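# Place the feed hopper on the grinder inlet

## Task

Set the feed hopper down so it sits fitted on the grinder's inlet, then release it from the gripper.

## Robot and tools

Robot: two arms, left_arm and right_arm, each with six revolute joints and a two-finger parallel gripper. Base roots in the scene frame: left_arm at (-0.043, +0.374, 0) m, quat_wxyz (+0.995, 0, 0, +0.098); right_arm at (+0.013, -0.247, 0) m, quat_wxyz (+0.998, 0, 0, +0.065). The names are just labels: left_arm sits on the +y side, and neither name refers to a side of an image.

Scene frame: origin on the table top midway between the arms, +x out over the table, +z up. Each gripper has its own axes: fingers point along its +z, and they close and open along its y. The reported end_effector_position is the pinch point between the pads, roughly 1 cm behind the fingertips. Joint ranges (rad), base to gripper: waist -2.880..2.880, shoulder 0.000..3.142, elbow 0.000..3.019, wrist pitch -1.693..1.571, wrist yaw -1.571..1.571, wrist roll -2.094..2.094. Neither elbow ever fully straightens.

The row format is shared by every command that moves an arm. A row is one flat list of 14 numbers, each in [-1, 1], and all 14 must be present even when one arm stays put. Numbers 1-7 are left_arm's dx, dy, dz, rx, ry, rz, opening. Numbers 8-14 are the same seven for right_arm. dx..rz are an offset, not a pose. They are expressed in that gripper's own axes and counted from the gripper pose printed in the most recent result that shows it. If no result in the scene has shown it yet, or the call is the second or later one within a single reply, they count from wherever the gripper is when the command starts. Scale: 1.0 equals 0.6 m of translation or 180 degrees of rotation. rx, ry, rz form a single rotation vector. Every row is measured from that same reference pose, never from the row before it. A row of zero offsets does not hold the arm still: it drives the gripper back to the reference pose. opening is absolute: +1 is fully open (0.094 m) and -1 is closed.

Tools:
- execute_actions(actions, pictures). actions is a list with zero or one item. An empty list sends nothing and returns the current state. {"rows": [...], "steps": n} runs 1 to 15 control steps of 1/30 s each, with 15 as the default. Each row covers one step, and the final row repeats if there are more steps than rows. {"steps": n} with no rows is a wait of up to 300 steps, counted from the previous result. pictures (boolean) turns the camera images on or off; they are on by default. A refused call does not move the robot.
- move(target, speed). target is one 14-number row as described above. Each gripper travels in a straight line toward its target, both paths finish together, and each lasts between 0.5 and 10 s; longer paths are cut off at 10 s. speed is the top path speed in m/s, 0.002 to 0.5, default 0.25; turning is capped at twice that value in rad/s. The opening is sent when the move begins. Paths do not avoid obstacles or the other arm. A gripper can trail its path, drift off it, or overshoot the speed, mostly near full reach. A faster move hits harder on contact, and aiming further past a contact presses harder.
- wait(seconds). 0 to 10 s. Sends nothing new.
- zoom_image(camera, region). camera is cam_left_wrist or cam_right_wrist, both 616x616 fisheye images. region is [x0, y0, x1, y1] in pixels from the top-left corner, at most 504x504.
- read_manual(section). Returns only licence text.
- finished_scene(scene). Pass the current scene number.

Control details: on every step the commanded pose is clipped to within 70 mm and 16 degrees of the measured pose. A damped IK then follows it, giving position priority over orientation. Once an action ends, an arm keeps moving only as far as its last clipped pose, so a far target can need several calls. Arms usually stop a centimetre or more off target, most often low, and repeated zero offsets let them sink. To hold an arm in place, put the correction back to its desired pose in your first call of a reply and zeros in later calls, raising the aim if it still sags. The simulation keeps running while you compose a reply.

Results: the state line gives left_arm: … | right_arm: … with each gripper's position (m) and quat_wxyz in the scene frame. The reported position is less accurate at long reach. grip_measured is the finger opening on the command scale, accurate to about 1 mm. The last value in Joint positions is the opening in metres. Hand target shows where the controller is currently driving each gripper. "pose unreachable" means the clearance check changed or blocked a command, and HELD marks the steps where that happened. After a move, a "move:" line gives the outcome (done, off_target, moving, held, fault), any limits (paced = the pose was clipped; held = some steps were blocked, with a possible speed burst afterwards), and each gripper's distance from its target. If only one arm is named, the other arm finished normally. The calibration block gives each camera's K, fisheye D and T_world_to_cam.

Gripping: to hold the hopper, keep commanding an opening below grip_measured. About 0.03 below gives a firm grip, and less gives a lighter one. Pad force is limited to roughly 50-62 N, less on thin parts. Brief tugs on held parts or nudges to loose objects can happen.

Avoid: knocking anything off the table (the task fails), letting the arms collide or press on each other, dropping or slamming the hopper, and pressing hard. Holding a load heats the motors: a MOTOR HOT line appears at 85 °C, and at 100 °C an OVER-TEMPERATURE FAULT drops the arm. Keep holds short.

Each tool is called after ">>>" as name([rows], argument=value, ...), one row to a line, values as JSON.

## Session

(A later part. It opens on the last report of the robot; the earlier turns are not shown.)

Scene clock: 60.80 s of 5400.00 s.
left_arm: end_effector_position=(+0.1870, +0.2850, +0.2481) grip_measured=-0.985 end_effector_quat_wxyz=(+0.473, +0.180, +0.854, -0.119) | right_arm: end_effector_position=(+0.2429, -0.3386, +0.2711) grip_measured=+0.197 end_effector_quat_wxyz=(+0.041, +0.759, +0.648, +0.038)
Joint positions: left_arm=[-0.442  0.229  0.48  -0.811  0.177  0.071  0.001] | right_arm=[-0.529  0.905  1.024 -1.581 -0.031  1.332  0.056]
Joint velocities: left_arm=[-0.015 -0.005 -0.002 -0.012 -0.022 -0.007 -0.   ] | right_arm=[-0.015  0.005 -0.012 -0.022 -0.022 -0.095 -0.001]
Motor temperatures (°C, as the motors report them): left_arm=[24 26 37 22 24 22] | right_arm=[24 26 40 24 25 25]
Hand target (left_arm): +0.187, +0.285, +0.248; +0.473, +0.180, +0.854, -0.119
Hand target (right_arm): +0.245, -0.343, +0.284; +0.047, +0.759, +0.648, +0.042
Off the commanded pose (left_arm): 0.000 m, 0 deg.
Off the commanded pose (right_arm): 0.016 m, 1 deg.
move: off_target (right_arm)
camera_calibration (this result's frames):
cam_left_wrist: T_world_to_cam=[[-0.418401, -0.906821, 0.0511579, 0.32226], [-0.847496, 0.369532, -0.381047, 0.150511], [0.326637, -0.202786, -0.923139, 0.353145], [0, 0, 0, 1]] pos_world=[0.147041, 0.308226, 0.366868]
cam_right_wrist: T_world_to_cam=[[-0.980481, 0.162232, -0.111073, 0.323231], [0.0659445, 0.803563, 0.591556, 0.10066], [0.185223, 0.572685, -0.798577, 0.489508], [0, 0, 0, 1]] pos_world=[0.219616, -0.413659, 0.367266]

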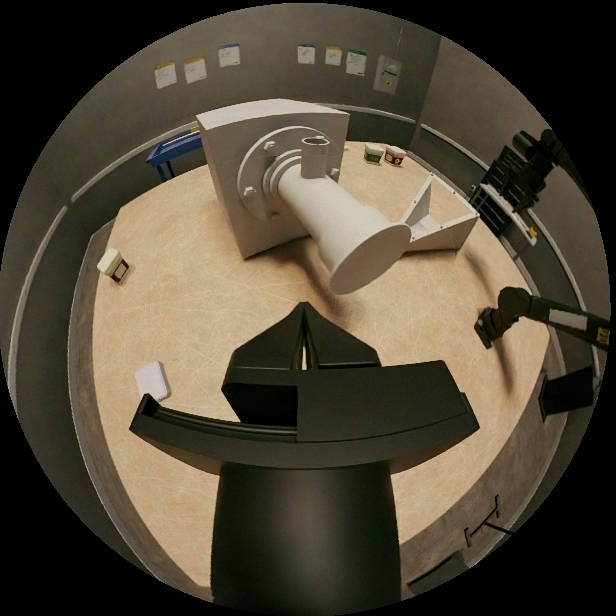

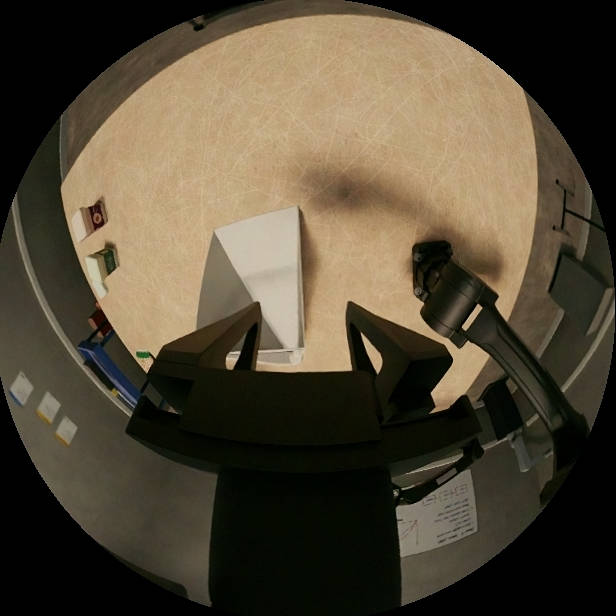

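>>> move(target=[0,0,0,0,0,0,-1,0.11,0.04,0.048,-0.345,0.089,-0.387,0.2], speed=0.4)

Scene clock: 66.87 s of 5400.00 s.
left_arm: end_effector_position=(+0.1870, +0.2850, +0.2481) grip_measured=-0.985 end_effector_quat_wxyz=(+0.473, +0.180, +0.854, -0.119) | right_arm: end_effector_position=(+0.2809, -0.2743, +0.2475) grip_measured=+0.198 end_effector_quat_wxyz=(+0.332, +0.131, +0.838, +0.412)
Joint positions: left_arm=[-0.442  0.229  0.48  -0.811  0.177  0.071  0.001] | right_arm=[-0.835  0.794  0.653 -1.173 -1.1   -0.237  0.056]
Joint velocities: left_arm=[-0.005  0.005  0.002 -0.002  0.007 -0.022  0.   ] | right_arm=[ 0.005 -0.005  0.002  0.012  0.037 -0.081 -0.001]
Motor temperatures (°C, as the motors report them): left_arm=[24 26 37 22 24 22] | right_arm=[24 26 40 24 25 25]
Hand target (left_arm): +0.187, +0.285, +0.248; +0.473, +0.180, +0.854, -0.119
Hand target (right_arm): +0.280, -0.278, +0.246; +0.331, +0.137, +0.837, +0.413
Off the commanded pose (left_arm): 0.000 m, 0 deg.
Off the commanded pose (right_arm): 0.004 m, 1 deg.
After step 90, 0.23 s passed at rest.
move: done
camera_calibration (this result's frames):
cam_left_wrist: T_world_to_cam=[[-0.418401, -0.906821, 0.0511579, 0.32226], [-0.847496, 0.369532, -0.381047, 0.150511], [0.326637, -0.202786, -0.923139, 0.353145], [0, 0, 0, 1]] pos_world=[0.147041, 0.308226, 0.366868]
cam_right_wrist: T_world_to_cam=[[0.049839, -0.623324, -0.780374, 0.00819854], [-0.994128, 0.0441821, -0.098781, 0.320762], [0.0960511, 0.780714, -0.617462, 0.464107], [0, 0, 0, 1]] pos_world=[0.273892, -0.371396, 0.324651]

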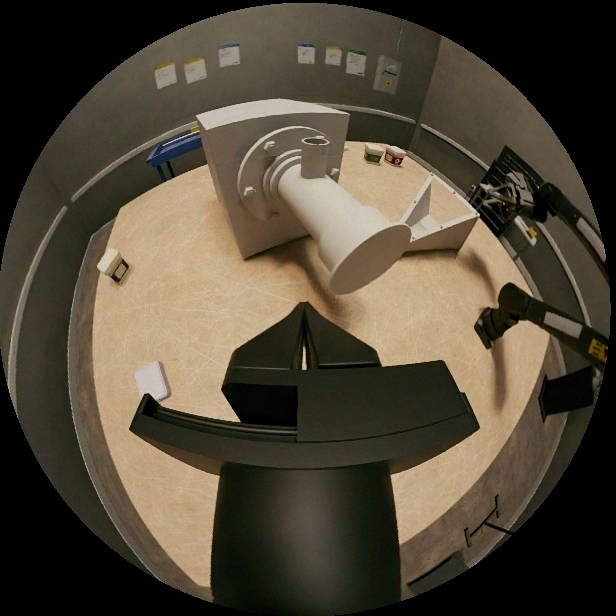

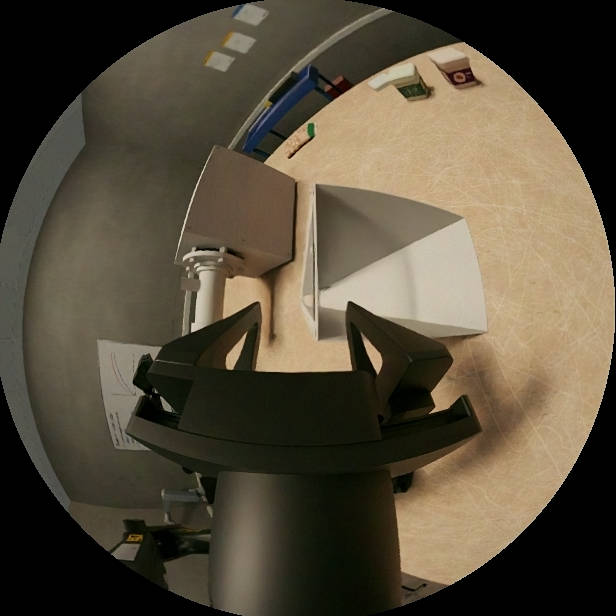

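>>> move(target=[0,0,0,0,0,0,-1,0.003,-0.02,0.205,0,0,0,0.2], speed=0.15)

Scene clock: 68.83 s of 5400.00 s.
left_arm: end_effector_position=(+0.1870, +0.2850, +0.2481) grip_measured=-0.985 end_effector_quat_wxyz=(+0.473, +0.180, +0.854, -0.119) | right_arm: end_effector_position=(+0.3595, -0.2140, +0.1863) grip_measured=+0.198 end_effector_quat_wxyz=(+0.332, +0.128, +0.841, +0.408)
Joint positions: left_arm=[-0.442  0.229  0.48  -0.811  0.177  0.071  0.001] | right_arm=[-0.422  0.902  0.483 -0.348 -0.873  0.403  0.056]
Joint velocities: left_arm=[ 0.005 -0.005 -0.017 -0.002 -0.066  0.007 -0.001] | right_arm=[-0.015 -0.024  0.002 -0.002  0.007  0.022  0.001]
Motor temperatures (°C, as the motors report them): left_arm=[24 26 37 22 24 22] | right_arm=[24 26 40 25 25 25]
Hand target (left_arm): +0.187, +0.285, +0.248; +0.473, +0.180, +0.854, -0.119
Hand target (right_arm): +0.359, -0.209, +0.181; +0.327, +0.129, +0.840, +0.412
Off the commanded pose (left_arm): 0.000 m, 0 deg.
Off the commanded pose (right_arm): 0.008 m, 1 deg.
move: done
camera_calibration (this result's frames):
cam_left_wrist: T_world_to_cam=[[-0.418401, -0.906821, 0.0511579, 0.32226], [-0.847496, 0.369532, -0.381047, 0.150511], [0.326637, -0.202786, -0.923139, 0.353145], [0, 0, 0, 1]] pos_world=[0.147041, 0.308226, 0.366868]
cam_right_wrist: T_world_to_cam=[[0.0510972, -0.631436, -0.773742, -0.00933128], [-0.9943, 0.0404262, -0.0986537, 0.389478], [0.093573, 0.774373, -0.625772, 0.372701], [0, 0, 0, 1]] pos_world=[0.35286, -0.310247, 0.264429]

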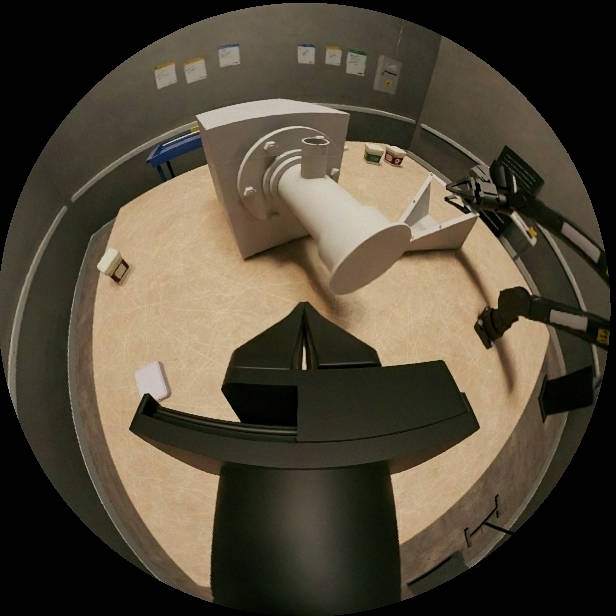

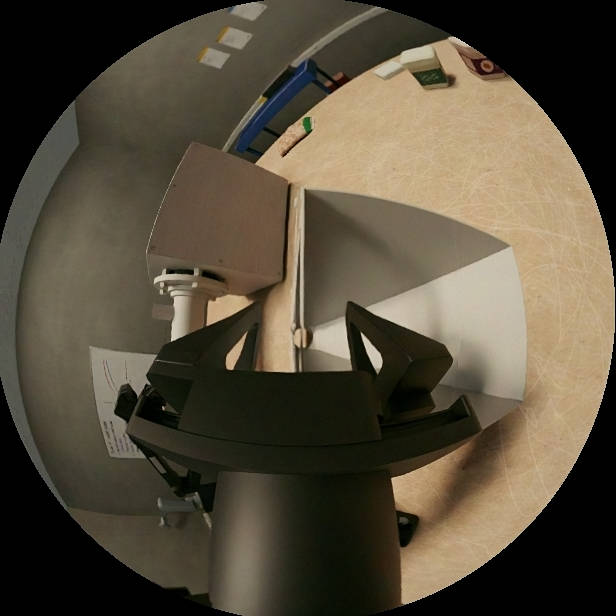

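>>> execute_actions([
  {"rows":[[0,0,0,0,0,0,-1,0.025,0,0.025,0,0,0,0.2],[0,0,0,0,0,0,-1,0.025,0,0.025,0,0,0,0.0],[0,0,0,0,0,0,-1,0.025,0,0.025,0,0,0,-0.2],[0,0,0,0,0,0,-1,0.025,0,0.025,0,0,0,-0.4],[0,0,0,0,0,0,-1,0.025,0,0.025,0,0,0,-0.5],[0,0,0,0,0,0,-1,0.025,0,0.025,0,0,0,-0.6],[0,0,0,0,0,0,-1,0.025,0,0.025,0,0,0,-0.7],[0,0,0,0,0,0,-1,0.025,0,0.025,0,0,0,-0.8],[0,0,0,0,0,0,-1,0.025,0,0.025,0,0,0,-0.87],[0,0,0,0,0,0,-1,0.025,0,0.025,0,0,0,-1]],"steps":15},
])

Scene clock: 70.57 s of 5400.00 s.
left_arm: end_effector_position=(+0.1870, +0.2850, +0.2481) grip_measured=-0.985 end_effector_quat_wxyz=(+0.473, +0.180, +0.854, -0.119) | right_arm: end_effector_position=(+0.3614, -0.2017, +0.1884) grip_measured=-0.911 end_effector_quat_wxyz=(+0.335, +0.139, +0.832, +0.419)
Joint positions: left_arm=[-0.442  0.229  0.48  -0.811  0.177  0.071  0.001] | right_arm=[-0.375  0.886  0.459 -0.268 -0.848  0.503  0.004]
Joint velocities: left_arm=[-0.005 -0.005 -0.022 -0.007  0.007 -0.022 -0.001] | right_arm=[-0.005 -0.024 -0.002 -0.012  0.051  0.081 -0.002]
Motor temperatures (°C, as the motors report them): left_arm=[24 26 37 22 24 22] | right_arm=[24 26 40 25 25 25]
Hand target (left_arm): +0.187, +0.285, +0.248; +0.473, +0.180, +0.854, -0.119
Hand target (right_arm): +0.358, -0.198, +0.173; +0.332, +0.128, +0.841, +0.408
Off the commanded pose (left_arm): 0.000 m, 0 deg.
Off the commanded pose (right_arm): 0.016 m, 2 deg.
Steps of this call (steps 1 to 37: nothing new was sent; steps 38 to 52: all 15 steps of this action). Readings (end_effector_position):
38: left_arm (+0.1870, +0.2850, +0.2481) | right_arm (+0.3606, -0.2151, +0.1847)
39: left_arm (+0.1870, +0.2850, +0.2481) | right_arm (+0.3623, -0.2154, +0.1846)
41: left_arm (+0.1870, +0.2850, +0.2481) | right_arm (+0.3625, -0.2126, +0.1820)
45: left_arm (+0.1870, +0.2850, +0.2481) | right_arm (+0.3618, -0.2042, +0.1857)
52: the state above
camera_calibration (this result's frames):
cam_left_wrist: T_world_to_cam=[[-0.418401, -0.906821, 0.0511579, 0.32226], [-0.847496, 0.369532, -0.381047, 0.150511], [0.326637, -0.202786, -0.923139, 0.353145], [0, 0, 0, 1]] pos_world=[0.147041, 0.308226, 0.366868]
cam_right_wrist: T_world_to_cam=[[0.0448212, -0.606979, -0.793453, 0.0108497], [-0.993097, 0.0591107, -0.101318, 0.39487], [0.108399, 0.792516, -0.600139, 0.357809], [0, 0, 0, 1]] pos_world=[0.352871, -0.300325, 0.263351]

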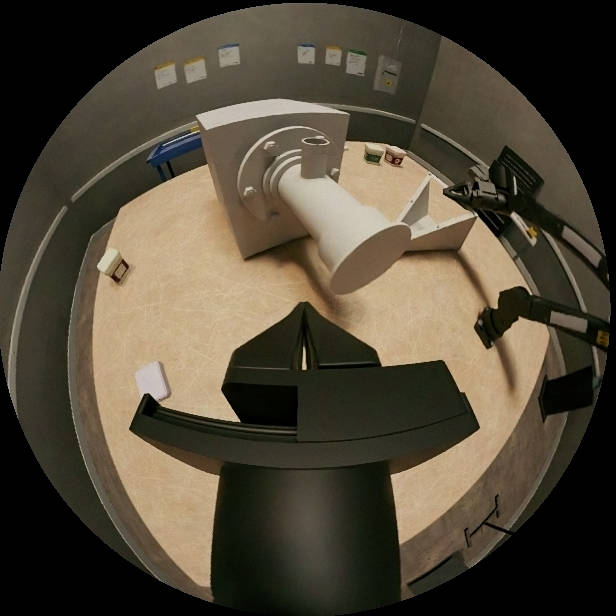

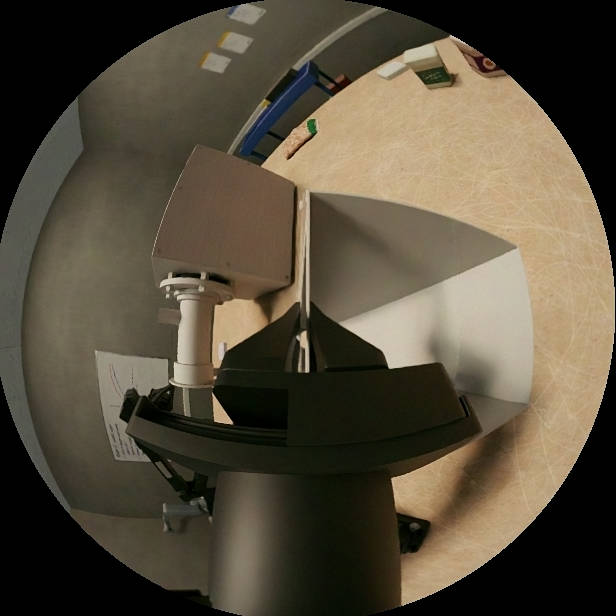

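>>> move(target=[0,0,0,0,0,0,-1,-0.122,0.362,-0.18,0.202,0,-0.202,-1], speed=0.12)

Scene clock: 76.50 s of 5400.00 s.
left_arm: end_effector_position=(+0.1870, +0.2850, +0.2481) grip_measured=-0.985 end_effector_quat_wxyz=(+0.473, +0.180, +0.854, -0.119) | right_arm: end_effector_position=(+0.3114, -0.1786, +0.2643) grip_measured=-0.914 end_effector_quat_wxyz=(+0.318, +0.007, +0.948, +0.018)
Joint positions: left_arm=[-0.442  0.229  0.48  -0.811  0.177  0.071  0.001] | right_arm=[ 0.187  0.714  0.796 -1.021  0.16   0.279  0.004]
Joint velocities: left_arm=[-0.005 -0.005  0.012  0.017 -0.022 -0.066 -0.001] | right_arm=[ 0.005  0.005 -0.002  0.002  0.066  0.022 -0.001]
Motor temperatures (°C, as the motors report them): left_arm=[24 26 37 22 24 22] | right_arm=[24 26 44 25 25 26]
Hand target (left_arm): +0.187, +0.285, +0.248; +0.473, +0.180, +0.854, -0.119
Hand target (right_arm): +0.319, -0.175, +0.339; +0.389, -0.022, +0.921, +0.018
Off the commanded pose (left_arm): 0.000 m, 0 deg.
Off the commanded pose (right_arm): 0.175 m, 9 deg; position clipped at the last step of the last action.
move: off_target (right_arm); limits=paced
camera_calibration (this result's frames):
cam_left_wrist: T_world_to_cam=[[-0.418401, -0.906821, 0.0511579, 0.32226], [-0.847496, 0.369532, -0.381047, 0.150511], [0.326637, -0.202786, -0.923139, 0.353145], [0, 0, 0, 1]] pos_world=[0.147041, 0.308226, 0.366868]
cam_right_wrist: T_world_to_cam=[[-0.00597176, -0.9991, -0.0419902, -0.165439], [-0.999875, 0.00658198, -0.0144092, 0.321309], [0.0146726, 0.0418989, -0.999014, 0.391001], [0, 0, 0, 1]] pos_world=[0.314543, -0.183787, 0.388299]

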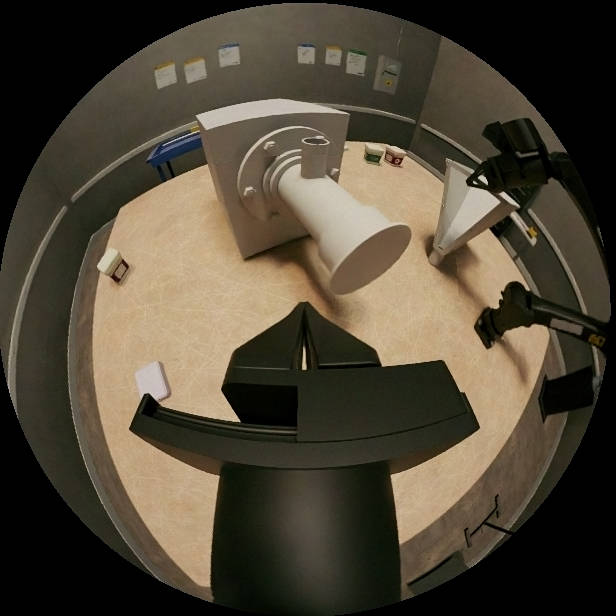

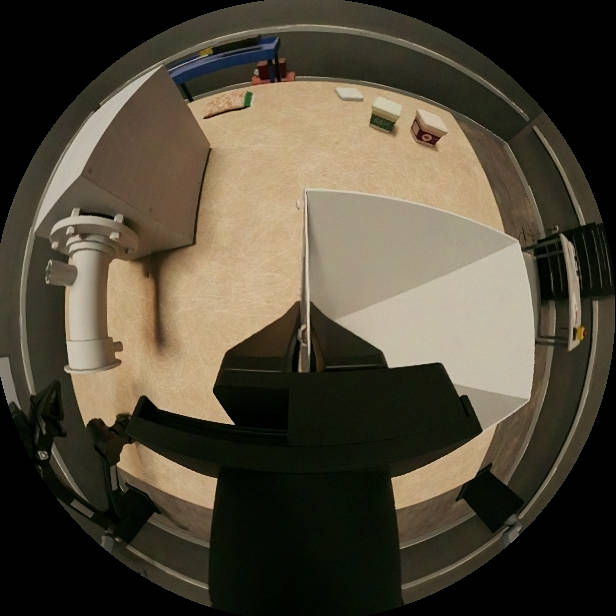

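>>> execute_actions([
  {"rows":[[0,0,0,0,0,0,-1,-0.38,0,-0.34,0,-0.03,0,-1],[0,0,0,0,0,0,-1,-0.38,0,-0.34,0,-0.02,0,-1],[0,0,0,0,0,0,-1,-0.38,0,-0.34,0,-0.01,0,-1],[0,0,0,0,0,0,-1,-0.38,0,-0.34,0,0,0,-1],[0,0,0,0,0,0,-1,-0.38,0,-0.34,0,0.01,0,-1],[0,0,0,0,0,0,-1,-0.38,0,-0.34,0,0.02,0,-1],[0,0,0,0,0,0,-1,-0.38,0,-0.34,0,0.03,0,-1]],"steps":15},
], pictures=false)

Scene clock: 80.63 s of 5400.00 s.
left_arm: end_effector_position=(+0.1870, +0.2850, +0.2481) grip_measured=-0.985 end_effector_quat_wxyz=(+0.473, +0.180, +0.854, -0.119) | right_arm: end_effector_position=(+0.3043, -0.1710, +0.2693) grip_measured=-0.915 end_effector_quat_wxyz=(+0.207, +0.008, +0.978, +0.015)
Joint positions: left_arm=[-0.442  0.229  0.48  -0.811  0.177  0.071  0.001] | right_arm=[ 0.185  0.851  0.941 -1.255  0.102  0.31   0.004]
Joint velocities: left_arm=[-0.015 -0.015 -0.017 -0.022  0.066  0.022  0.001] | right_arm=[-0.005  0.024  0.129 -0.056  0.007 -0.007 -0.001]
Motor temperatures (°C, as the motors report them): left_arm=[24 26 37 22 24 22] | right_arm=[24 26 48 25 25 26]
Hand target (left_arm): +0.187, +0.285, +0.248; +0.473, +0.180, +0.854, -0.119
Hand target (right_arm): +0.320, -0.175, +0.339; +0.274, +0.008, +0.962, +0.018
Off the commanded pose (left_arm): 0.000 m, 0 deg.
Off the commanded pose (right_arm): 0.303 m, 8 deg; position clipped at the last step of the last action.
Steps of this call (steps 1 to 90: nothing new was sent; then 0.63 s passed at rest; steps 91 to 105: all 15 steps of this action). Readings (end_effector_position):
91: left_arm (+0.1870, +0.2850, +0.2481) | right_arm (+0.3108, -0.1785, +0.2644)
92: left_arm (+0.1870, +0.2850, +0.2481) | right_arm (+0.3094, -0.1784, +0.2646)
94: left_arm (+0.1870, +0.2850, +0.2481) | right_arm (+0.3065, -0.1768, +0.2646)
98: left_arm (+0.1870, +0.2850, +0.2481) | right_arm (+0.3010, -0.1728, +0.2638)
105: the state above

>>> execute_actions([
  {"rows":[[0,0,0,0,0,0,-1,-0.355,0,-0.39,0,-0.03,0,-1]],"steps":15},
], pictures=false)

>>> execute_actions([
  {"rows":[[0,0,0,0,0,0,-1,-0.355,0,-0.39,0,-0.04,0,-1]],"steps":15},
], pictures=false)

>>> execute_actions([
  {"rows":[[0,0,0,0,0,0,-1,-0.355,0,-0.39,0,-0.045,0,-1]],"steps":15},
])

Scene clock: 82.40 s of 5400.00 s.
left_arm: end_effector_position=(+0.1870, +0.2850, +0.2481) grip_measured=-0.985 end_effector_quat_wxyz=(+0.473, +0.180, +0.854, -0.119) | right_arm: end_effector_position=(+0.3366, -0.1603, +0.3061) grip_measured=-0.915 end_effector_quat_wxyz=(+0.193, +0.010, +0.981, +0.011)
Joint positions: left_arm=[-0.442  0.229  0.48  -0.811  0.177  0.071  0.001] | right_arm=[ 0.185  0.975  1.111 -1.329  0.101  0.316  0.004]
Joint velocities: left_arm=[-0.015  0.005 -0.012 -0.012 -0.007 -0.007  0.001] | right_arm=[ 0.005  0.181  0.295 -0.129 -0.007  0.022  0.   ]
Motor temperatures (°C, as the motors report them): left_arm=[24 26 37 22 24 22] | right_arm=[24 26 50 25 25 26]
Hand target (left_arm): +0.187, +0.285, +0.248; +0.473, +0.180, +0.854, -0.119
Hand target (right_arm): +0.352, -0.165, +0.373; +0.255, +0.008, +0.967, +0.014
Off the commanded pose (left_arm): 0.000 m, 0 deg.
Off the commanded pose (right_arm): 0.273 m, 7 deg; position clipped at the last step of the last action.
Steps of this call (steps 1 to 38: nothing new was sent; steps 39 to 53: all 15 steps of this action). Readings (end_effector_position):
39: left_arm (+0.1870, +0.2850, +0.2481) | right_arm (+0.3062, -0.1704, +0.2776)
40: left_arm (+0.1870, +0.2850, +0.2481) | right_arm (+0.3063, -0.1703, +0.2786)
42: left_arm (+0.1870, +0.2850, +0.2481) | right_arm (+0.3095, -0.1692, +0.2811)
46: left_arm (+0.1870, +0.2850, +0.2481) | right_arm (+0.3202, -0.1657, +0.2883)
53: the state above

Scene clock: 82.90 s of 5400.00 s.
left_arm: end_effector_position=(+0.1870, +0.2850, +0.2481) grip_measured=-0.985 end_effector_quat_wxyz=(+0.473, +0.180, +0.854, -0.119) | right_arm: end_effector_position=(+0.3861, -0.1451, +0.3437) grip_measured=-0.915 end_effector_quat_wxyz=(+0.195, +0.011, +0.981, +0.009)
Joint positions: left_arm=[-0.442  0.229  0.48  -0.811  0.177  0.071  0.001] | right_arm=[ 0.185  1.125  1.309 -1.376  0.106  0.318  0.004]
Joint velocities: left_arm=[-0.005 -0.005 -0.012 -0.017  0.007 -0.007  0.   ] | right_arm=[-0.005  0.249  0.33  -0.12  -0.081  0.007 -0.001]
Motor temperatures (°C, as the motors report them): left_arm=[24 26 37 22 24 22] | right_arm=[24 26 50 25 26 26]
Hand target (left_arm): +0.187, +0.285, +0.248; +0.473, +0.180, +0.854, -0.119
Hand target (right_arm): +0.398, -0.152, +0.411; +0.257, +0.010, +0.966, +0.011
Off the commanded pose (left_arm): 0.000 m, 0 deg.
Off the commanded pose (right_arm): 0.267 m, 7 deg; position clipped at the last step of the last action.
Steps of this call (steps 1 to 15: all 15 steps of this action). Readings (end_effector_position):
1: left_arm (+0.1870, +0.2850, +0.2481) | right_arm (+0.3391, -0.1597, +0.3088)
2: left_arm (+0.1870, +0.2850, +0.2481) | right_arm (+0.3421, -0.1590, +0.3116)
4: left_arm (+0.1870, +0.2850, +0.2481) | right_arm (+0.3490, -0.1572, +0.3171)
8: left_arm (+0.1870, +0.2850, +0.2481) | right_arm (+0.3640, -0.1523, +0.3274)
15: the state above

Scene clock: 83.40 s of 5400.00 s.
left_arm: end_effector_position=(+0.1870, +0.2850, +0.2481) grip_measured=-0.985 end_effector_quat_wxyz=(+0.473, +0.180, +0.854, -0.119) | right_arm: end_effector_position=(+0.4457, -0.1276, +0.3727) grip_measured=-0.915 end_effector_quat_wxyz=(+0.202, +0.014, +0.979, +0.006)
Joint positions: left_arm=[-0.442  0.229  0.48  -0.811  0.177  0.071  0.001] | right_arm=[ 0.185  1.291  1.517 -1.406  0.117  0.321  0.004]
Joint velocities: left_arm=[ 0.005 -0.015 -0.017 -0.032 -0.066 -0.037 -0.   ] | right_arm=[-0.005  0.269  0.364 -0.129 -0.022 -0.022 -0.   ]
Motor temperatures (°C, as the motors report them): left_arm=[24 26 37 22 24 22] | right_arm=[24 26 51 25 26 26]
Hand target (left_arm): +0.187, +0.285, +0.248; +0.473, +0.180, +0.854, -0.119
Hand target (right_arm): +0.454, -0.135, +0.442; +0.266, +0.012, +0.964, +0.009
Off the commanded pose (left_arm): 0.000 m, 0 deg.
Off the commanded pose (right_arm): 0.274 m, 7 deg; position clipped at the last step of the last action.
Steps of this call (steps 1 to 15: all 15 steps of this action). Readings (end_effector_position):
1: left_arm (+0.1870, +0.2850, +0.2481) | right_arm (+0.3896, -0.1445, +0.3458)
2: left_arm (+0.1870, +0.2850, +0.2481) | right_arm (+0.3935, -0.1438, +0.3483)
4: left_arm (+0.1870, +0.2850, +0.2481) | right_arm (+0.4022, -0.1418, +0.3527)
8: left_arm (+0.1870, +0.2850, +0.2481) | right_arm (+0.4199, -0.1360, +0.3613)
15: the state above
camera_calibration (this result's frames):
cam_left_wrist: T_world_to_cam=[[-0.418401, -0.906821, 0.0511579, 0.32226], [-0.847496, 0.369532, -0.381047, 0.150511], [0.326637, -0.202786, -0.923139, 0.353145], [0, 0, 0, 1]] pos_world=[0.147041, 0.308226, 0.366868]
cam_right_wrist: T_world_to_cam=[[-0.0310824, -0.999316, -0.0200283, -0.106181], [-0.97437, 0.0258278, 0.223462, 0.3592], [-0.222792, 0.0264607, -0.974507, 0.589963], [0, 0, 0, 1]] pos_world=[0.478133, -0.130997, 0.492529]

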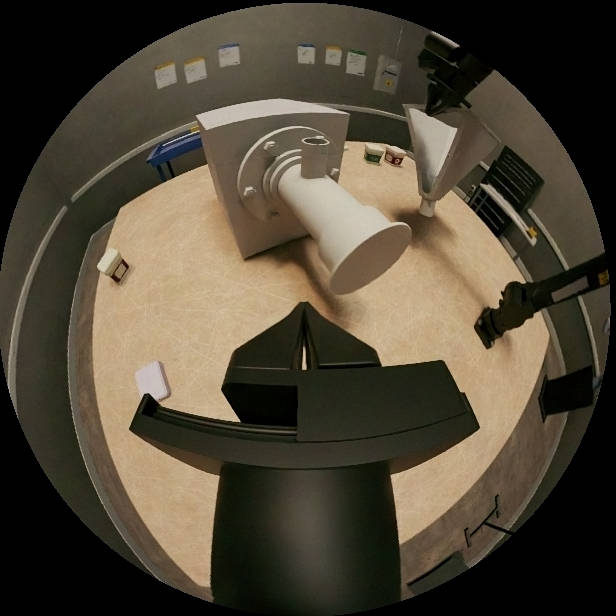

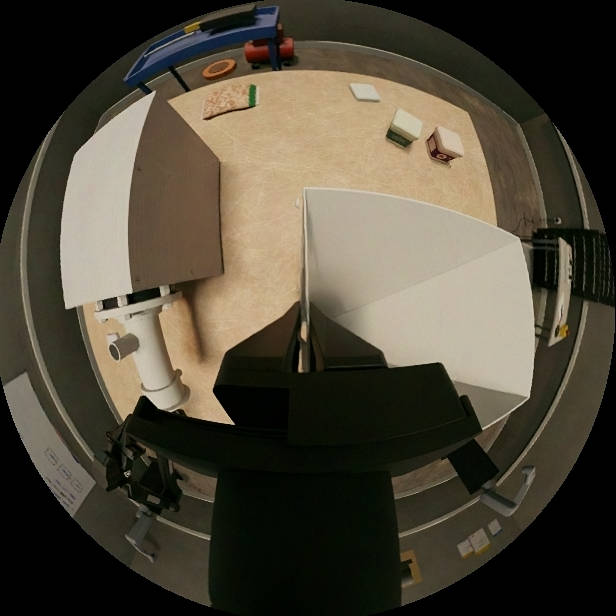

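>>> execute_actions([
  {"rows":[[0,0,0,0,0,0,-1,-0.107,-0.02,-0.5,0,-0.05,0,-1]],"steps":15},
], pictures=false)

>>> execute_actions([
  {"rows":[[0,0,0,0,0,0,-1,-0.107,-0.02,-0.5,0,-0.055,0,-1]],"steps":15},
], pictures=false)

>>> execute_actions([
  {"rows":[[0,0,0,0,0,0,-1,-0.107,-0.02,-0.5,0,-0.06,0,-1]],"steps":15},
], pictures=false)

Scene clock: 85.70 s of 5400.00 s.
left_arm: end_effector_position=(+0.1870, +0.2850, +0.2481) grip_measured=-0.985 end_effector_quat_wxyz=(+0.473, +0.180, +0.854, -0.119) | right_arm: end_effector_position=(+0.4399, -0.1333, +0.3883) grip_measured=-0.915 end_effector_quat_wxyz=(+0.211, +0.026, +0.977, -0.002)
Joint positions: left_arm=[-0.442  0.229  0.48  -0.811  0.177  0.071  0.001] | right_arm=[ 0.188  1.277  1.543 -1.436  0.144  0.341  0.004]
Joint velocities: left_arm=[-0.005 -0.005 -0.002  0.012 -0.007  0.037  0.   ] | right_arm=[ 0.005 -0.054 -0.012 -0.081 -0.051  0.022  0.002]
Motor temperatures (°C, as the motors report them): left_arm=[24 26 37 22 24 22] | right_arm=[24 26 52 25 26 26]
Hand target (left_arm): +0.187, +0.285, +0.248; +0.473, +0.180, +0.854, -0.119
Hand target (right_arm): +0.430, -0.135, +0.458; +0.279, +0.015, +0.960, +0.006
Off the commanded pose (left_arm): 0.000 m, 0 deg.
Off the commanded pose (right_arm): 0.290 m, 8 deg; position clipped at the last step of the last action.
Steps of this call (steps 1 to 54: nothing new was sent; steps 55 to 69: all 15 steps of this action). Readings (end_effector_position):
55: left_arm (+0.1870, +0.2850, +0.2481) | right_arm (+0.4519, -0.1266, +0.3754)
56: left_arm (+0.1870, +0.2850, +0.2481) | right_arm (+0.4520, -0.1274, +0.3759)
58: left_arm (+0.1870, +0.2850, +0.2481) | right_arm (+0.4513, -0.1288, +0.3779)
62: left_arm (+0.1870, +0.2850, +0.2481) | right_arm (+0.4480, -0.1306, +0.3837)
69: the state above

Scene clock: 86.20 s of 5400.00 s.
left_arm: end_effector_position=(+0.1870, +0.2850, +0.2481) grip_measured=-0.985 end_effector_quat_wxyz=(+0.473, +0.180, +0.854, -0.119) | right_arm: end_effector_position=(+0.4293, -0.1384, +0.4011) grip_measured=-0.916 end_effector_quat_wxyz=(+0.225, +0.038, +0.974, -0.013)
Joint positions: left_arm=[-0.442  0.229  0.48  -0.811  0.177  0.071  0.001] | right_arm=[ 0.199  1.245  1.543 -1.45   0.183  0.368  0.004]
Joint velocities: left_arm=[ 0.005 -0.005  0.002  0.002 -0.051  0.007 -0.   ] | right_arm=[-0.005 -0.034 -0.012 -0.042 -0.007 -0.007 -0.   ]
Motor temperatures (°C, as the motors report them): left_arm=[24 26 37 22 24 22] | right_arm=[24 26 52 25 26 26]
Hand target (left_arm): +0.187, +0.285, +0.248; +0.473, +0.180, +0.854, -0.119
Hand target (right_arm): +0.418, -0.140, +0.471; +0.295, +0.026, +0.955, -0.003
Off the commanded pose (left_arm): 0.000 m, 0 deg.
Off the commanded pose (right_arm): 0.292 m, 8 deg; position clipped at the last step of the last action.
Steps of this call (steps 1 to 15: all 15 steps of this action). Readings (end_effector_position):
1: left_arm (+0.1870, +0.2850, +0.2481) | right_arm (+0.4396, -0.1347, +0.3894)
2: left_arm (+0.1870, +0.2850, +0.2481) | right_arm (+0.4395, -0.1357, +0.3903)
4: left_arm (+0.1870, +0.2850, +0.2481) | right_arm (+0.4384, -0.1367, +0.3927)
8: left_arm (+0.1870, +0.2850, +0.2481) | right_arm (+0.4349, -0.1380, +0.3985)
15: the state above

Scene clock: 86.70 s of 5400.00 s.
left_arm: end_effector_position=(+0.1870, +0.2850, +0.2481) grip_measured=-0.985 end_effector_quat_wxyz=(+0.473, +0.180, +0.854, -0.119) | right_arm: end_effector_position=(+0.4135, -0.1357, +0.4177) grip_measured=-0.918 end_effector_quat_wxyz=(+0.247, +0.046, +0.967, -0.027)
Joint positions: left_arm=[-0.442  0.229  0.48  -0.811  0.177  0.071  0.001] | right_arm=[ 0.244  1.205  1.543 -1.466  0.247  0.413  0.004]
Joint velocities: left_arm=[ 0.005  0.005  0.002 -0.002 -0.007  0.037 -0.   ] | right_arm=[ 0.073  0.005  0.012 -0.071  0.081  0.081  0.001]
Motor temperatures (°C, as the motors report them): left_arm=[24 26 37 22 24 22] | right_arm=[24 26 52 25 26 26]
Hand target (left_arm): +0.187, +0.285, +0.248; +0.473, +0.180, +0.854, -0.119
Hand target (right_arm): +0.401, -0.138, +0.488; +0.316, +0.036, +0.948, -0.015
Off the commanded pose (left_arm): 0.000 m, 0 deg.
Off the commanded pose (right_arm): 0.287 m, 8 deg; position clipped at the last step of the last action.
Steps of this call (steps 1 to 15: all 15 steps of this action). Readings (end_effector_position):
1: left_arm (+0.1870, +0.2850, +0.2481) | right_arm (+0.4291, -0.1397, +0.4021)
2: left_arm (+0.1870, +0.2850, +0.2481) | right_arm (+0.4290, -0.1405, +0.4031)
4: left_arm (+0.1870, +0.2850, +0.2481) | right_arm (+0.4274, -0.1406, +0.4060)
8: left_arm (+0.1870, +0.2850, +0.2481) | right_arm (+0.4218, -0.1393, +0.4137)
15: the state above

>>> execute_actions([
  {"rows":[[0,0,0,0,0,0,-1,-0.34,0.03,-0.37,-0.01,-0.042,-0.018,-1]],"steps":15},
], pictures=false)

>>> execute_actions([
  {"rows":[[0,0,0,0,0,0,-1,-0.34,0.03,-0.37,-0.01,-0.042,-0.018,-1]],"steps":15},
], pictures=false)

>>> execute_actions([
  {"rows":[[0,0,0,0,0,0,-1,-0.34,0.03,-0.37,-0.01,-0.045,-0.018,-1]],"steps":15},
], pictures=false)

>>> execute_actions([
  {"rows":[[0,0,0,0,0,0,-1,-0.10,0,-0.5,-0.01,-0.07,-0.018,-1]],"steps":15},
], pictures=false)

>>> execute_actions([
  {"rows":[[0,0,0,0,0,0,-1,-0.10,0,-0.5,-0.01,-0.07,-0.018,-1]],"steps":15},
], pictures=false)

Scene clock: 89.03 s of 5400.00 s.
left_arm: end_effector_position=(+0.1870, +0.2850, +0.2481) grip_measured=-0.985 end_effector_quat_wxyz=(+0.473, +0.180, +0.854, -0.119) | right_arm: end_effector_position=(+0.4790, -0.1069, +0.4526) grip_measured=-0.918 end_effector_quat_wxyz=(+0.256, +0.036, +0.966, -0.024)
Joint positions: left_arm=[-0.442  0.229  0.48  -0.811  0.177  0.071  0.001] | right_arm=[ 0.249  1.407  1.819 -1.52   0.245  0.396  0.004]
Joint velocities: left_arm=[-0.005  0.005  0.007 -0.017  0.007  0.051 -0.   ] | right_arm=[-0.015  0.405  0.569 -0.183 -0.022 -0.066  0.001]
Motor temperatures (°C, as the motors report them): left_arm=[24 26 37 22 24 22] | right_arm=[24 26 53 25 26 26]
Hand target (left_arm): +0.187, +0.285, +0.248; +0.473, +0.180, +0.854, -0.119
Hand target (right_arm): +0.475, -0.111, +0.521; +0.316, +0.014, +0.948, -0.021
Off the commanded pose (left_arm): 0.000 m, 0 deg.
Off the commanded pose (right_arm): 0.258 m, 7 deg; position clipped at the last step of the last action.
Steps of this call (steps 1 to 55: nothing new was sent; steps 56 to 70: all 15 steps of this action). Readings (end_effector_position):
56: left_arm (+0.1870, +0.2850, +0.2481) | right_arm (+0.4131, -0.1335, +0.4178)
57: left_arm (+0.1870, +0.2850, +0.2481) | right_arm (+0.4154, -0.1326, +0.4198)
59: left_arm (+0.1870, +0.2850, +0.2481) | right_arm (+0.4240, -0.1290, +0.4250)
63: left_arm (+0.1870, +0.2850, +0.2481) | right_arm (+0.4457, -0.1203, +0.4369)
70: the state above

Scene clock: 89.53 s of 5400.00 s.
left_arm: end_effector_position=(+0.1870, +0.2850, +0.2481) grip_measured=-0.985 end_effector_quat_wxyz=(+0.473, +0.180, +0.854, -0.119) | right_arm: end_effector_position=(+0.5638, -0.0720, +0.4759) grip_measured=-0.918 end_effector_quat_wxyz=(+0.264, +0.026, +0.964, -0.020)
Joint positions: left_arm=[-0.442  0.229  0.48  -0.811  0.177  0.071  0.001] | right_arm=[ 0.249  1.685  2.207 -1.607  0.24   0.374  0.004]
Joint velocities: left_arm=[-0.005 -0.005 -0.012 -0.002  0.022 -0.037 -0.001] | right_arm=[ 0.005  0.513  0.681 -0.256 -0.007 -0.037 -0.   ]
Motor temperatures (°C, as the motors report them): left_arm=[24 26 37 22 24 22] | right_arm=[24 26 54 25 26 26]
Hand target (left_arm): +0.187, +0.285, +0.248; +0.473, +0.180, +0.854, -0.119
Hand target (right_arm): +0.553, -0.078, +0.545; +0.327, +0.003, +0.945, -0.017
Off the commanded pose (left_arm): 0.000 m, 0 deg.
Off the commanded pose (right_arm): 0.271 m, 7 deg; position clipped at the last step of the last action.
Steps of this call (steps 1 to 15: all 15 steps of this action). Readings (end_effector_position):
1: left_arm (+0.1870, +0.2850, +0.2481) | right_arm (+0.4840, -0.1048, +0.4540)
2: left_arm (+0.1870, +0.2850, +0.2481) | right_arm (+0.4897, -0.1025, +0.4566)
4: left_arm (+0.1870, +0.2850, +0.2481) | right_arm (+0.5019, -0.0972, +0.4615)
8: left_arm (+0.1870, +0.2850, +0.2481) | right_arm (+0.5278, -0.0865, +0.4698)
15: the state above

Scene clock: 90.03 s of 5400.00 s.
left_arm: end_effector_position=(+0.1870, +0.2850, +0.2481) grip_measured=-0.985 end_effector_quat_wxyz=(+0.473, +0.180, +0.854, -0.119) | right_arm: end_effector_position=(+0.6609, -0.0320, +0.4797) grip_measured=-0.918 end_effector_quat_wxyz=(+0.306, +0.014, +0.952, -0.004)
Joint positions: left_arm=[-0.442  0.229  0.48  -0.811  0.177  0.071  0.001] | right_arm=[ 0.25   2.046  2.742 -1.684  0.234  0.339  0.004]
Joint velocities: left_arm=[ 0.005  0.005  0.002 -0.002  0.037  0.066  0.   ] | right_arm=[-0.005  0.532  0.652 -0.032  0.051 -0.037  0.   ]
Motor temperatures (°C, as the motors report them): left_arm=[24 26 37 22 24 22] | right_arm=[24 26 54 25 26 26]
Hand target (left_arm): +0.187, +0.285, +0.248; +0.473, +0.180, +0.854, -0.119
Hand target (right_arm): +0.643, -0.040, +0.549; +0.374, -0.010, +0.927, -0.001
Off the commanded pose (left_arm): 0.000 m, 0 deg.
Off the commanded pose (right_arm): 0.293 m, 4 deg; position clipped at the last step of the last action.
joint sent to its limit (right arm) — the command would take joint 4 (wrist pitch) past its lower limit, so that joint was sent only as far as its limit.
Steps of this call (steps 1 to 15: all 15 steps of this action). Readings (end_effector_position):
1: left_arm (+0.1870, +0.2850, +0.2481) | right_arm (+0.5695, -0.0697, +0.4762)
2: left_arm (+0.1870, +0.2850, +0.2481) | right_arm (+0.5763, -0.0669, +0.4779)
4: left_arm (+0.1870, +0.2850, +0.2481) | right_arm (+0.5909, -0.0609, +0.4811)
8: left_arm (+0.1870, +0.2850, +0.2481) | right_arm (+0.6207, -0.0483, +0.4866)
15: the state above

Scene clock: 90.53 s of 5400.00 s.
left_arm: end_effector_position=(+0.1870, +0.2850, +0.2481) grip_measured=-0.985 end_effector_quat_wxyz=(+0.473, +0.180, +0.854, -0.119) | right_arm: end_effector_position=(+0.6700, -0.0151, +0.3852) grip_measured=-0.918 end_effector_quat_wxyz=(+0.314, +0.004, +0.949, -0.013)
Joint positions: left_arm=[-0.442  0.229  0.48  -0.811  0.177  0.071  0.001] | right_arm=[ 0.274  1.863  2.158 -1.275  0.262  0.333  0.004]
Joint velocities: left_arm=[ 0.005 -0.005 -0.007 -0.007  0.051 -0.022 -0.002] | right_arm=[ 0.024 -0.405 -1.048  0.808  0.007 -0.007  0.   ]
Motor temperatures (°C, as the motors report them): left_arm=[24 26 37 22 24 22] | right_arm=[24 27 53 25 26 26]
Hand target (left_arm): +0.187, +0.285, +0.248; +0.473, +0.180, +0.854, -0.119
Hand target (right_arm): +0.652, -0.016, +0.465; +0.400, -0.015, +0.916, -0.003
Off the commanded pose (left_arm): 0.000 m, 0 deg.
Off the commanded pose (right_arm): 0.397 m, 12 deg; position clipped at the last step of the last action.
Steps of this call (steps 1 to 15: all 15 steps of this action). Readings (end_effector_position):
1: left_arm (+0.1870, +0.2850, +0.2481) | right_arm (+0.6660, -0.0307, +0.4757)
2: left_arm (+0.1870, +0.2850, +0.2481) | right_arm (+0.6689, -0.0297, +0.4707)
4: left_arm (+0.1870, +0.2850, +0.2481) | right_arm (+0.6736, -0.0268, +0.4584)
8: left_arm (+0.1870, +0.2850, +0.2481) | right_arm (+0.6759, -0.0214, +0.4317)
15: the state above

Scene clock: 91.03 s of 5400.00 s.
left_arm: end_effector_position=(+0.1870, +0.2850, +0.2481) grip_measured=-0.985 end_effector_quat_wxyz=(+0.473, +0.180, +0.854, -0.119) | right_arm: end_effector_position=(+0.6222, -0.0121, +0.2968) grip_measured=-0.918 end_effector_quat_wxyz=(+0.328, -0.012, +0.944, -0.020)
Joint positions: left_arm=[-0.442  0.229  0.48  -0.811  0.177  0.071  0.001] | right_arm=[ 0.316  1.685  1.668 -0.945  0.299  0.328  0.004]
Joint velocities: left_arm=[-0.005 -0.005  0.007  0.017 -0.022 -0.007  0.   ] | right_arm=[ 0.073 -0.249 -0.603  0.462  0.007  0.037  0.   ]
Motor temperatures (°C, as the motors report them): left_arm=[24 26 37 22 24 22] | right_arm=[24 27 53 25 26 26]
Hand target (left_arm): +0.187, +0.285, +0.248; +0.473, +0.180, +0.854, -0.119
Hand target (right_arm): +0.614, -0.010, +0.377; +0.411, -0.027, +0.911, -0.008
Off the commanded pose (left_arm): 0.000 m, 0 deg.
Off the commanded pose (right_arm): 0.374 m, 11 deg; position clipped at the last step of the last action.
Steps of this call (steps 1 to 15: all 15 steps of this action). Readings (end_effector_position):
1: left_arm (+0.1870, +0.2850, +0.2481) | right_arm (+0.6685, -0.0152, +0.3786)
2: left_arm (+0.1870, +0.2850, +0.2481) | right_arm (+0.6661, -0.0152, +0.3719)
4: left_arm (+0.1870, +0.2850, +0.2481) | right_arm (+0.6602, -0.0151, +0.3579)
8: left_arm (+0.1870, +0.2850, +0.2481) | right_arm (+0.6460, -0.0139, +0.3326)
15: the state above

>>> execute_actions([
  {"rows":[[0,0,0,0,0,0,-1,-0.2,-0.08,-0.45,0,-0.03,0,-1]],"steps":15},
])

Scene clock: 95.03 s of 5400.00 s.
left_arm: end_effector_position=(+0.1870, +0.2850, +0.2481) grip_measured=-0.985 end_effector_quat_wxyz=(+0.473, +0.180, +0.854, -0.119) | right_arm: end_effector_position=(+0.5998, -0.0191, +0.2851) grip_measured=-0.918 end_effector_quat_wxyz=(+0.312, -0.002, +0.950, -0.023)
Joint positions: left_arm=[-0.442  0.229  0.48  -0.811  0.177  0.071  0.001] | right_arm=[ 0.323  1.644  1.598 -0.955  0.303  0.36   0.004]
Joint velocities: left_arm=[-0.005 -0.005 -0.007 -0.002 -0.051 -0.007  0.001] | right_arm=[-0.005 -0.073 -0.051 -0.002  0.007 -0.051  0.001]
Motor temperatures (°C, as the motors report them): left_arm=[24 26 37 22 24 22] | right_arm=[24 28 52 25 27 26]
Hand target (left_arm): +0.187, +0.285, +0.248; +0.473, +0.180, +0.854, -0.119
Hand target (right_arm): +0.592, -0.024, +0.357; +0.372, -0.011, +0.928, -0.020
Off the commanded pose (left_arm): 0.000 m, 0 deg.
Off the commanded pose (right_arm): 0.305 m, 7 deg; position clipped at the last step of the last action.
Steps of this call (steps 1 to 90: nothing new was sent; then 0.50 s passed at rest; steps 91 to 105: all 15 steps of this action). Readings (end_effector_position):
91: left_arm (+0.1870, +0.2850, +0.2481) | right_arm (+0.6143, -0.0119, +0.2920)
92: left_arm (+0.1870, +0.2850, +0.2481) | right_arm (+0.6127, -0.0127, +0.2910)
94: left_arm (+0.1870, +0.2850, +0.2481) | right_arm (+0.6097, -0.0142, +0.2893)
98: left_arm (+0.1870, +0.2850, +0.2481) | right_arm (+0.6053, -0.0163, +0.2861)
105: the state above
camera_calibration (this result's frames):
cam_left_wrist: T_world_to_cam=[[-0.418401, -0.906821, 0.0511579, 0.32226], [-0.847496, 0.369532, -0.381047, 0.150511], [0.326637, -0.202786, -0.923139, 0.353145], [0, 0, 0, 1]] pos_world=[0.147041, 0.308226, 0.366868]
cam_right_wrist: T_world_to_cam=[[-0.0158711, -0.998972, 0.0424535, -0.0216369], [-0.99987, 0.0157378, -0.00347277, 0.605993], [0.00280108, -0.0425031, -0.999092, 0.406431], [0, 0, 0, 1]] pos_world=[0.604433, -0.0138771, 0.409085]

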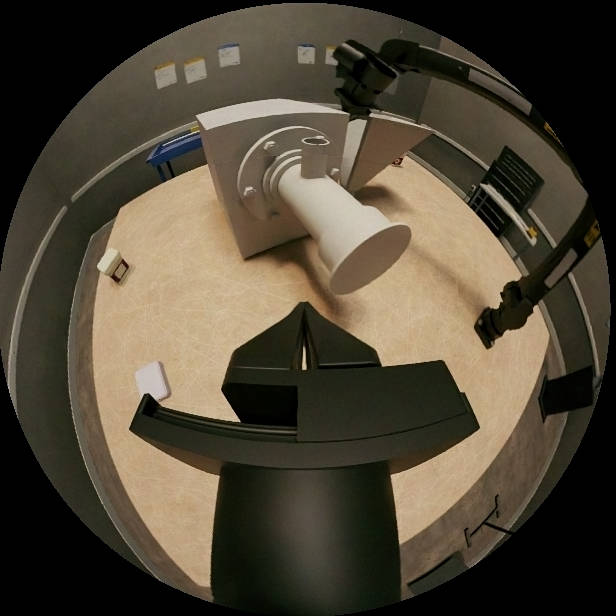

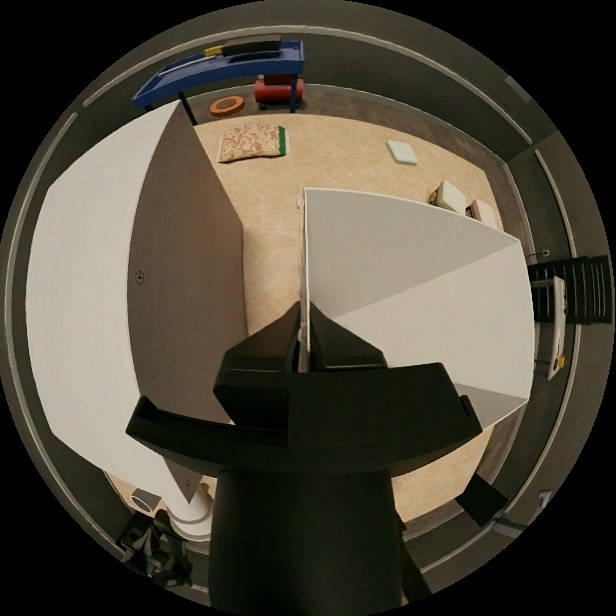

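>>> execute_actions([
  {"rows":[[0,0,0,0,0,0,-1,-0.01,-0.17,-0.47,0,0.0,-0.01,-1]],"steps":15},
], pictures=false)

>>> execute_actions([
  {"rows":[[0,0,0,0,0,0,-1,0.03,-0.17,-0.47,0,-0.03,-0.01,-1]],"steps":15},
], pictures=false)

>>> execute_actions([
  {"rows":[[0,0,0,0,0,0,-1,0.03,-0.17,-0.47,0,-0.03,-0.01,-1]],"steps":15},
], pictures=false)

Scene clock: 96.73 s of 5400.00 s.
left_arm: end_effector_position=(+0.1870, +0.2850, +0.2481) grip_measured=-0.985 end_effector_quat_wxyz=(+0.473, +0.180, +0.854, -0.119) | right_arm: end_effector_position=(+0.5046, -0.0600, +0.2808) grip_measured=-0.918 end_effector_quat_wxyz=(+0.260, -0.005, +0.965, -0.030)
Joint positions: left_arm=[-0.442  0.229  0.48  -0.811  0.177  0.071  0.001] | right_arm=[ 0.323  1.43   1.379 -1.06   0.273  0.378  0.004]
Joint velocities: left_arm=[-0.005 -0.005  0.012  0.012  0.022  0.037 -0.001] | right_arm=[ 0.005 -0.435 -0.164 -0.193  0.037  0.037 -0.   ]
Motor temperatures (°C, as the motors report them): left_arm=[24 26 37 22 24 22] | right_arm=[24 28 52 25 27 26]
Hand target (left_arm): +0.187, +0.285, +0.248; +0.473, +0.180, +0.854, -0.119
Hand target (right_arm): +0.494, -0.070, +0.343; +0.312, -0.015, +0.950, -0.029
Off the commanded pose (left_arm): 0.000 m, 0 deg.
Off the commanded pose (right_arm): 0.253 m, 6 deg; position clipped at the last step of the last action.
Steps of this call (steps 1 to 36: nothing new was sent; steps 37 to 51: all 15 steps of this action). Readings (end_effector_position):
37: left_arm (+0.1870, +0.2850, +0.2481) | right_arm (+0.5944, -0.0198, +0.2857)
38: left_arm (+0.1870, +0.2850, +0.2481) | right_arm (+0.5882, -0.0209, +0.2839)
40: left_arm (+0.1870, +0.2850, +0.2481) | right_arm (+0.5745, -0.0260, +0.2785)
44: left_arm (+0.1870, +0.2850, +0.2481) | right_arm (+0.5437, -0.0406, +0.2669)
51: the state above

Scene clock: 97.23 s of 5400.00 s.
left_arm: end_effector_position=(+0.1870, +0.2850, +0.2481) grip_measured=-0.985 end_effector_quat_wxyz=(+0.473, +0.180, +0.854, -0.119) | right_arm: end_effector_position=(+0.4018, -0.1104, +0.3434) grip_measured=-0.918 end_effector_quat_wxyz=(+0.260, -0.006, +0.965, -0.031)
Joint positions: left_arm=[-0.442  0.229  0.48  -0.811  0.177  0.071  0.001] | right_arm=[ 0.323  1.139  1.284 -1.257  0.275  0.377  0.004]
Joint velocities: left_arm=[-0.005 -0.015 -0.002  0.007 -0.022  0.022 -0.   ] | right_arm=[ 0.005 -0.454 -0.002 -0.559 -0.007 -0.007  0.   ]
Motor temperatures (°C, as the motors report them): left_arm=[24 26 37 22 24 22] | right_arm=[24 28 52 25 27 26]
Hand target (left_arm): +0.187, +0.285, +0.248; +0.473, +0.180, +0.854, -0.119
Hand target (right_arm): +0.389, -0.121, +0.403; +0.306, -0.021, +0.951, -0.034
Off the commanded pose (left_arm): 0.000 m, 0 deg.
Off the commanded pose (right_arm): 0.190 m, 6 deg; position clipped at the last step of the last action.
Steps of this call (steps 1 to 15: all 15 steps of this action). Readings (end_effector_position):
1: left_arm (+0.1870, +0.2850, +0.2481) | right_arm (+0.4995, -0.0625, +0.2837)
2: left_arm (+0.1870, +0.2850, +0.2481) | right_arm (+0.4934, -0.0655, +0.2869)
4: left_arm (+0.1870, +0.2850, +0.2481) | right_arm (+0.4785, -0.0728, +0.2926)
8: left_arm (+0.1870, +0.2850, +0.2481) | right_arm (+0.4472, -0.0880, +0.3070)
15: the state above

Scene clock: 97.73 s of 5400.00 s.
left_arm: end_effector_position=(+0.1870, +0.2850, +0.2481) grip_measured=-0.985 end_effector_quat_wxyz=(+0.473, +0.180, +0.854, -0.119) | right_arm: end_effector_position=(+0.2932, -0.1637, +0.3965) grip_measured=-0.918 end_effector_quat_wxyz=(+0.247, -0.008, +0.968, -0.039)
Joint positions: left_arm=[-0.442  0.229  0.48  -0.811  0.177  0.071  0.001] | right_arm=[ 0.323  0.89   1.285 -1.538  0.278  0.377  0.004]
Joint velocities: left_arm=[ 0.005 -0.005  0.002  0.002  0.066 -0.022  0.002] | right_arm=[-0.005 -0.298  0.037 -0.462 -0.007  0.007  0.001]
Motor temperatures (°C, as the motors report them): left_arm=[24 26 37 22 24 22] | right_arm=[24 28 52 25 27 26]
Hand target (left_arm): +0.187, +0.285, +0.248; +0.473, +0.180, +0.854, -0.119
Hand target (right_arm): +0.281, -0.173, +0.459; +0.306, -0.021, +0.951, -0.034
Off the commanded pose (left_arm): 0.000 m, 0 deg.
Off the commanded pose (right_arm): 0.197 m, 7 deg; position clipped at the last step of the last action.
Steps of this call (steps 1 to 15: all 15 steps of this action). Readings (end_effector_position):
1: left_arm (+0.1870, +0.2850, +0.2481) | right_arm (+0.3950, -0.1137, +0.3482)
2: left_arm (+0.1870, +0.2850, +0.2481) | right_arm (+0.3881, -0.1170, +0.3523)
4: left_arm (+0.1870, +0.2850, +0.2481) | right_arm (+0.3739, -0.1239, +0.3623)
8: left_arm (+0.1870, +0.2850, +0.2481) | right_arm (+0.3424, -0.1396, +0.3800)
15: the state above


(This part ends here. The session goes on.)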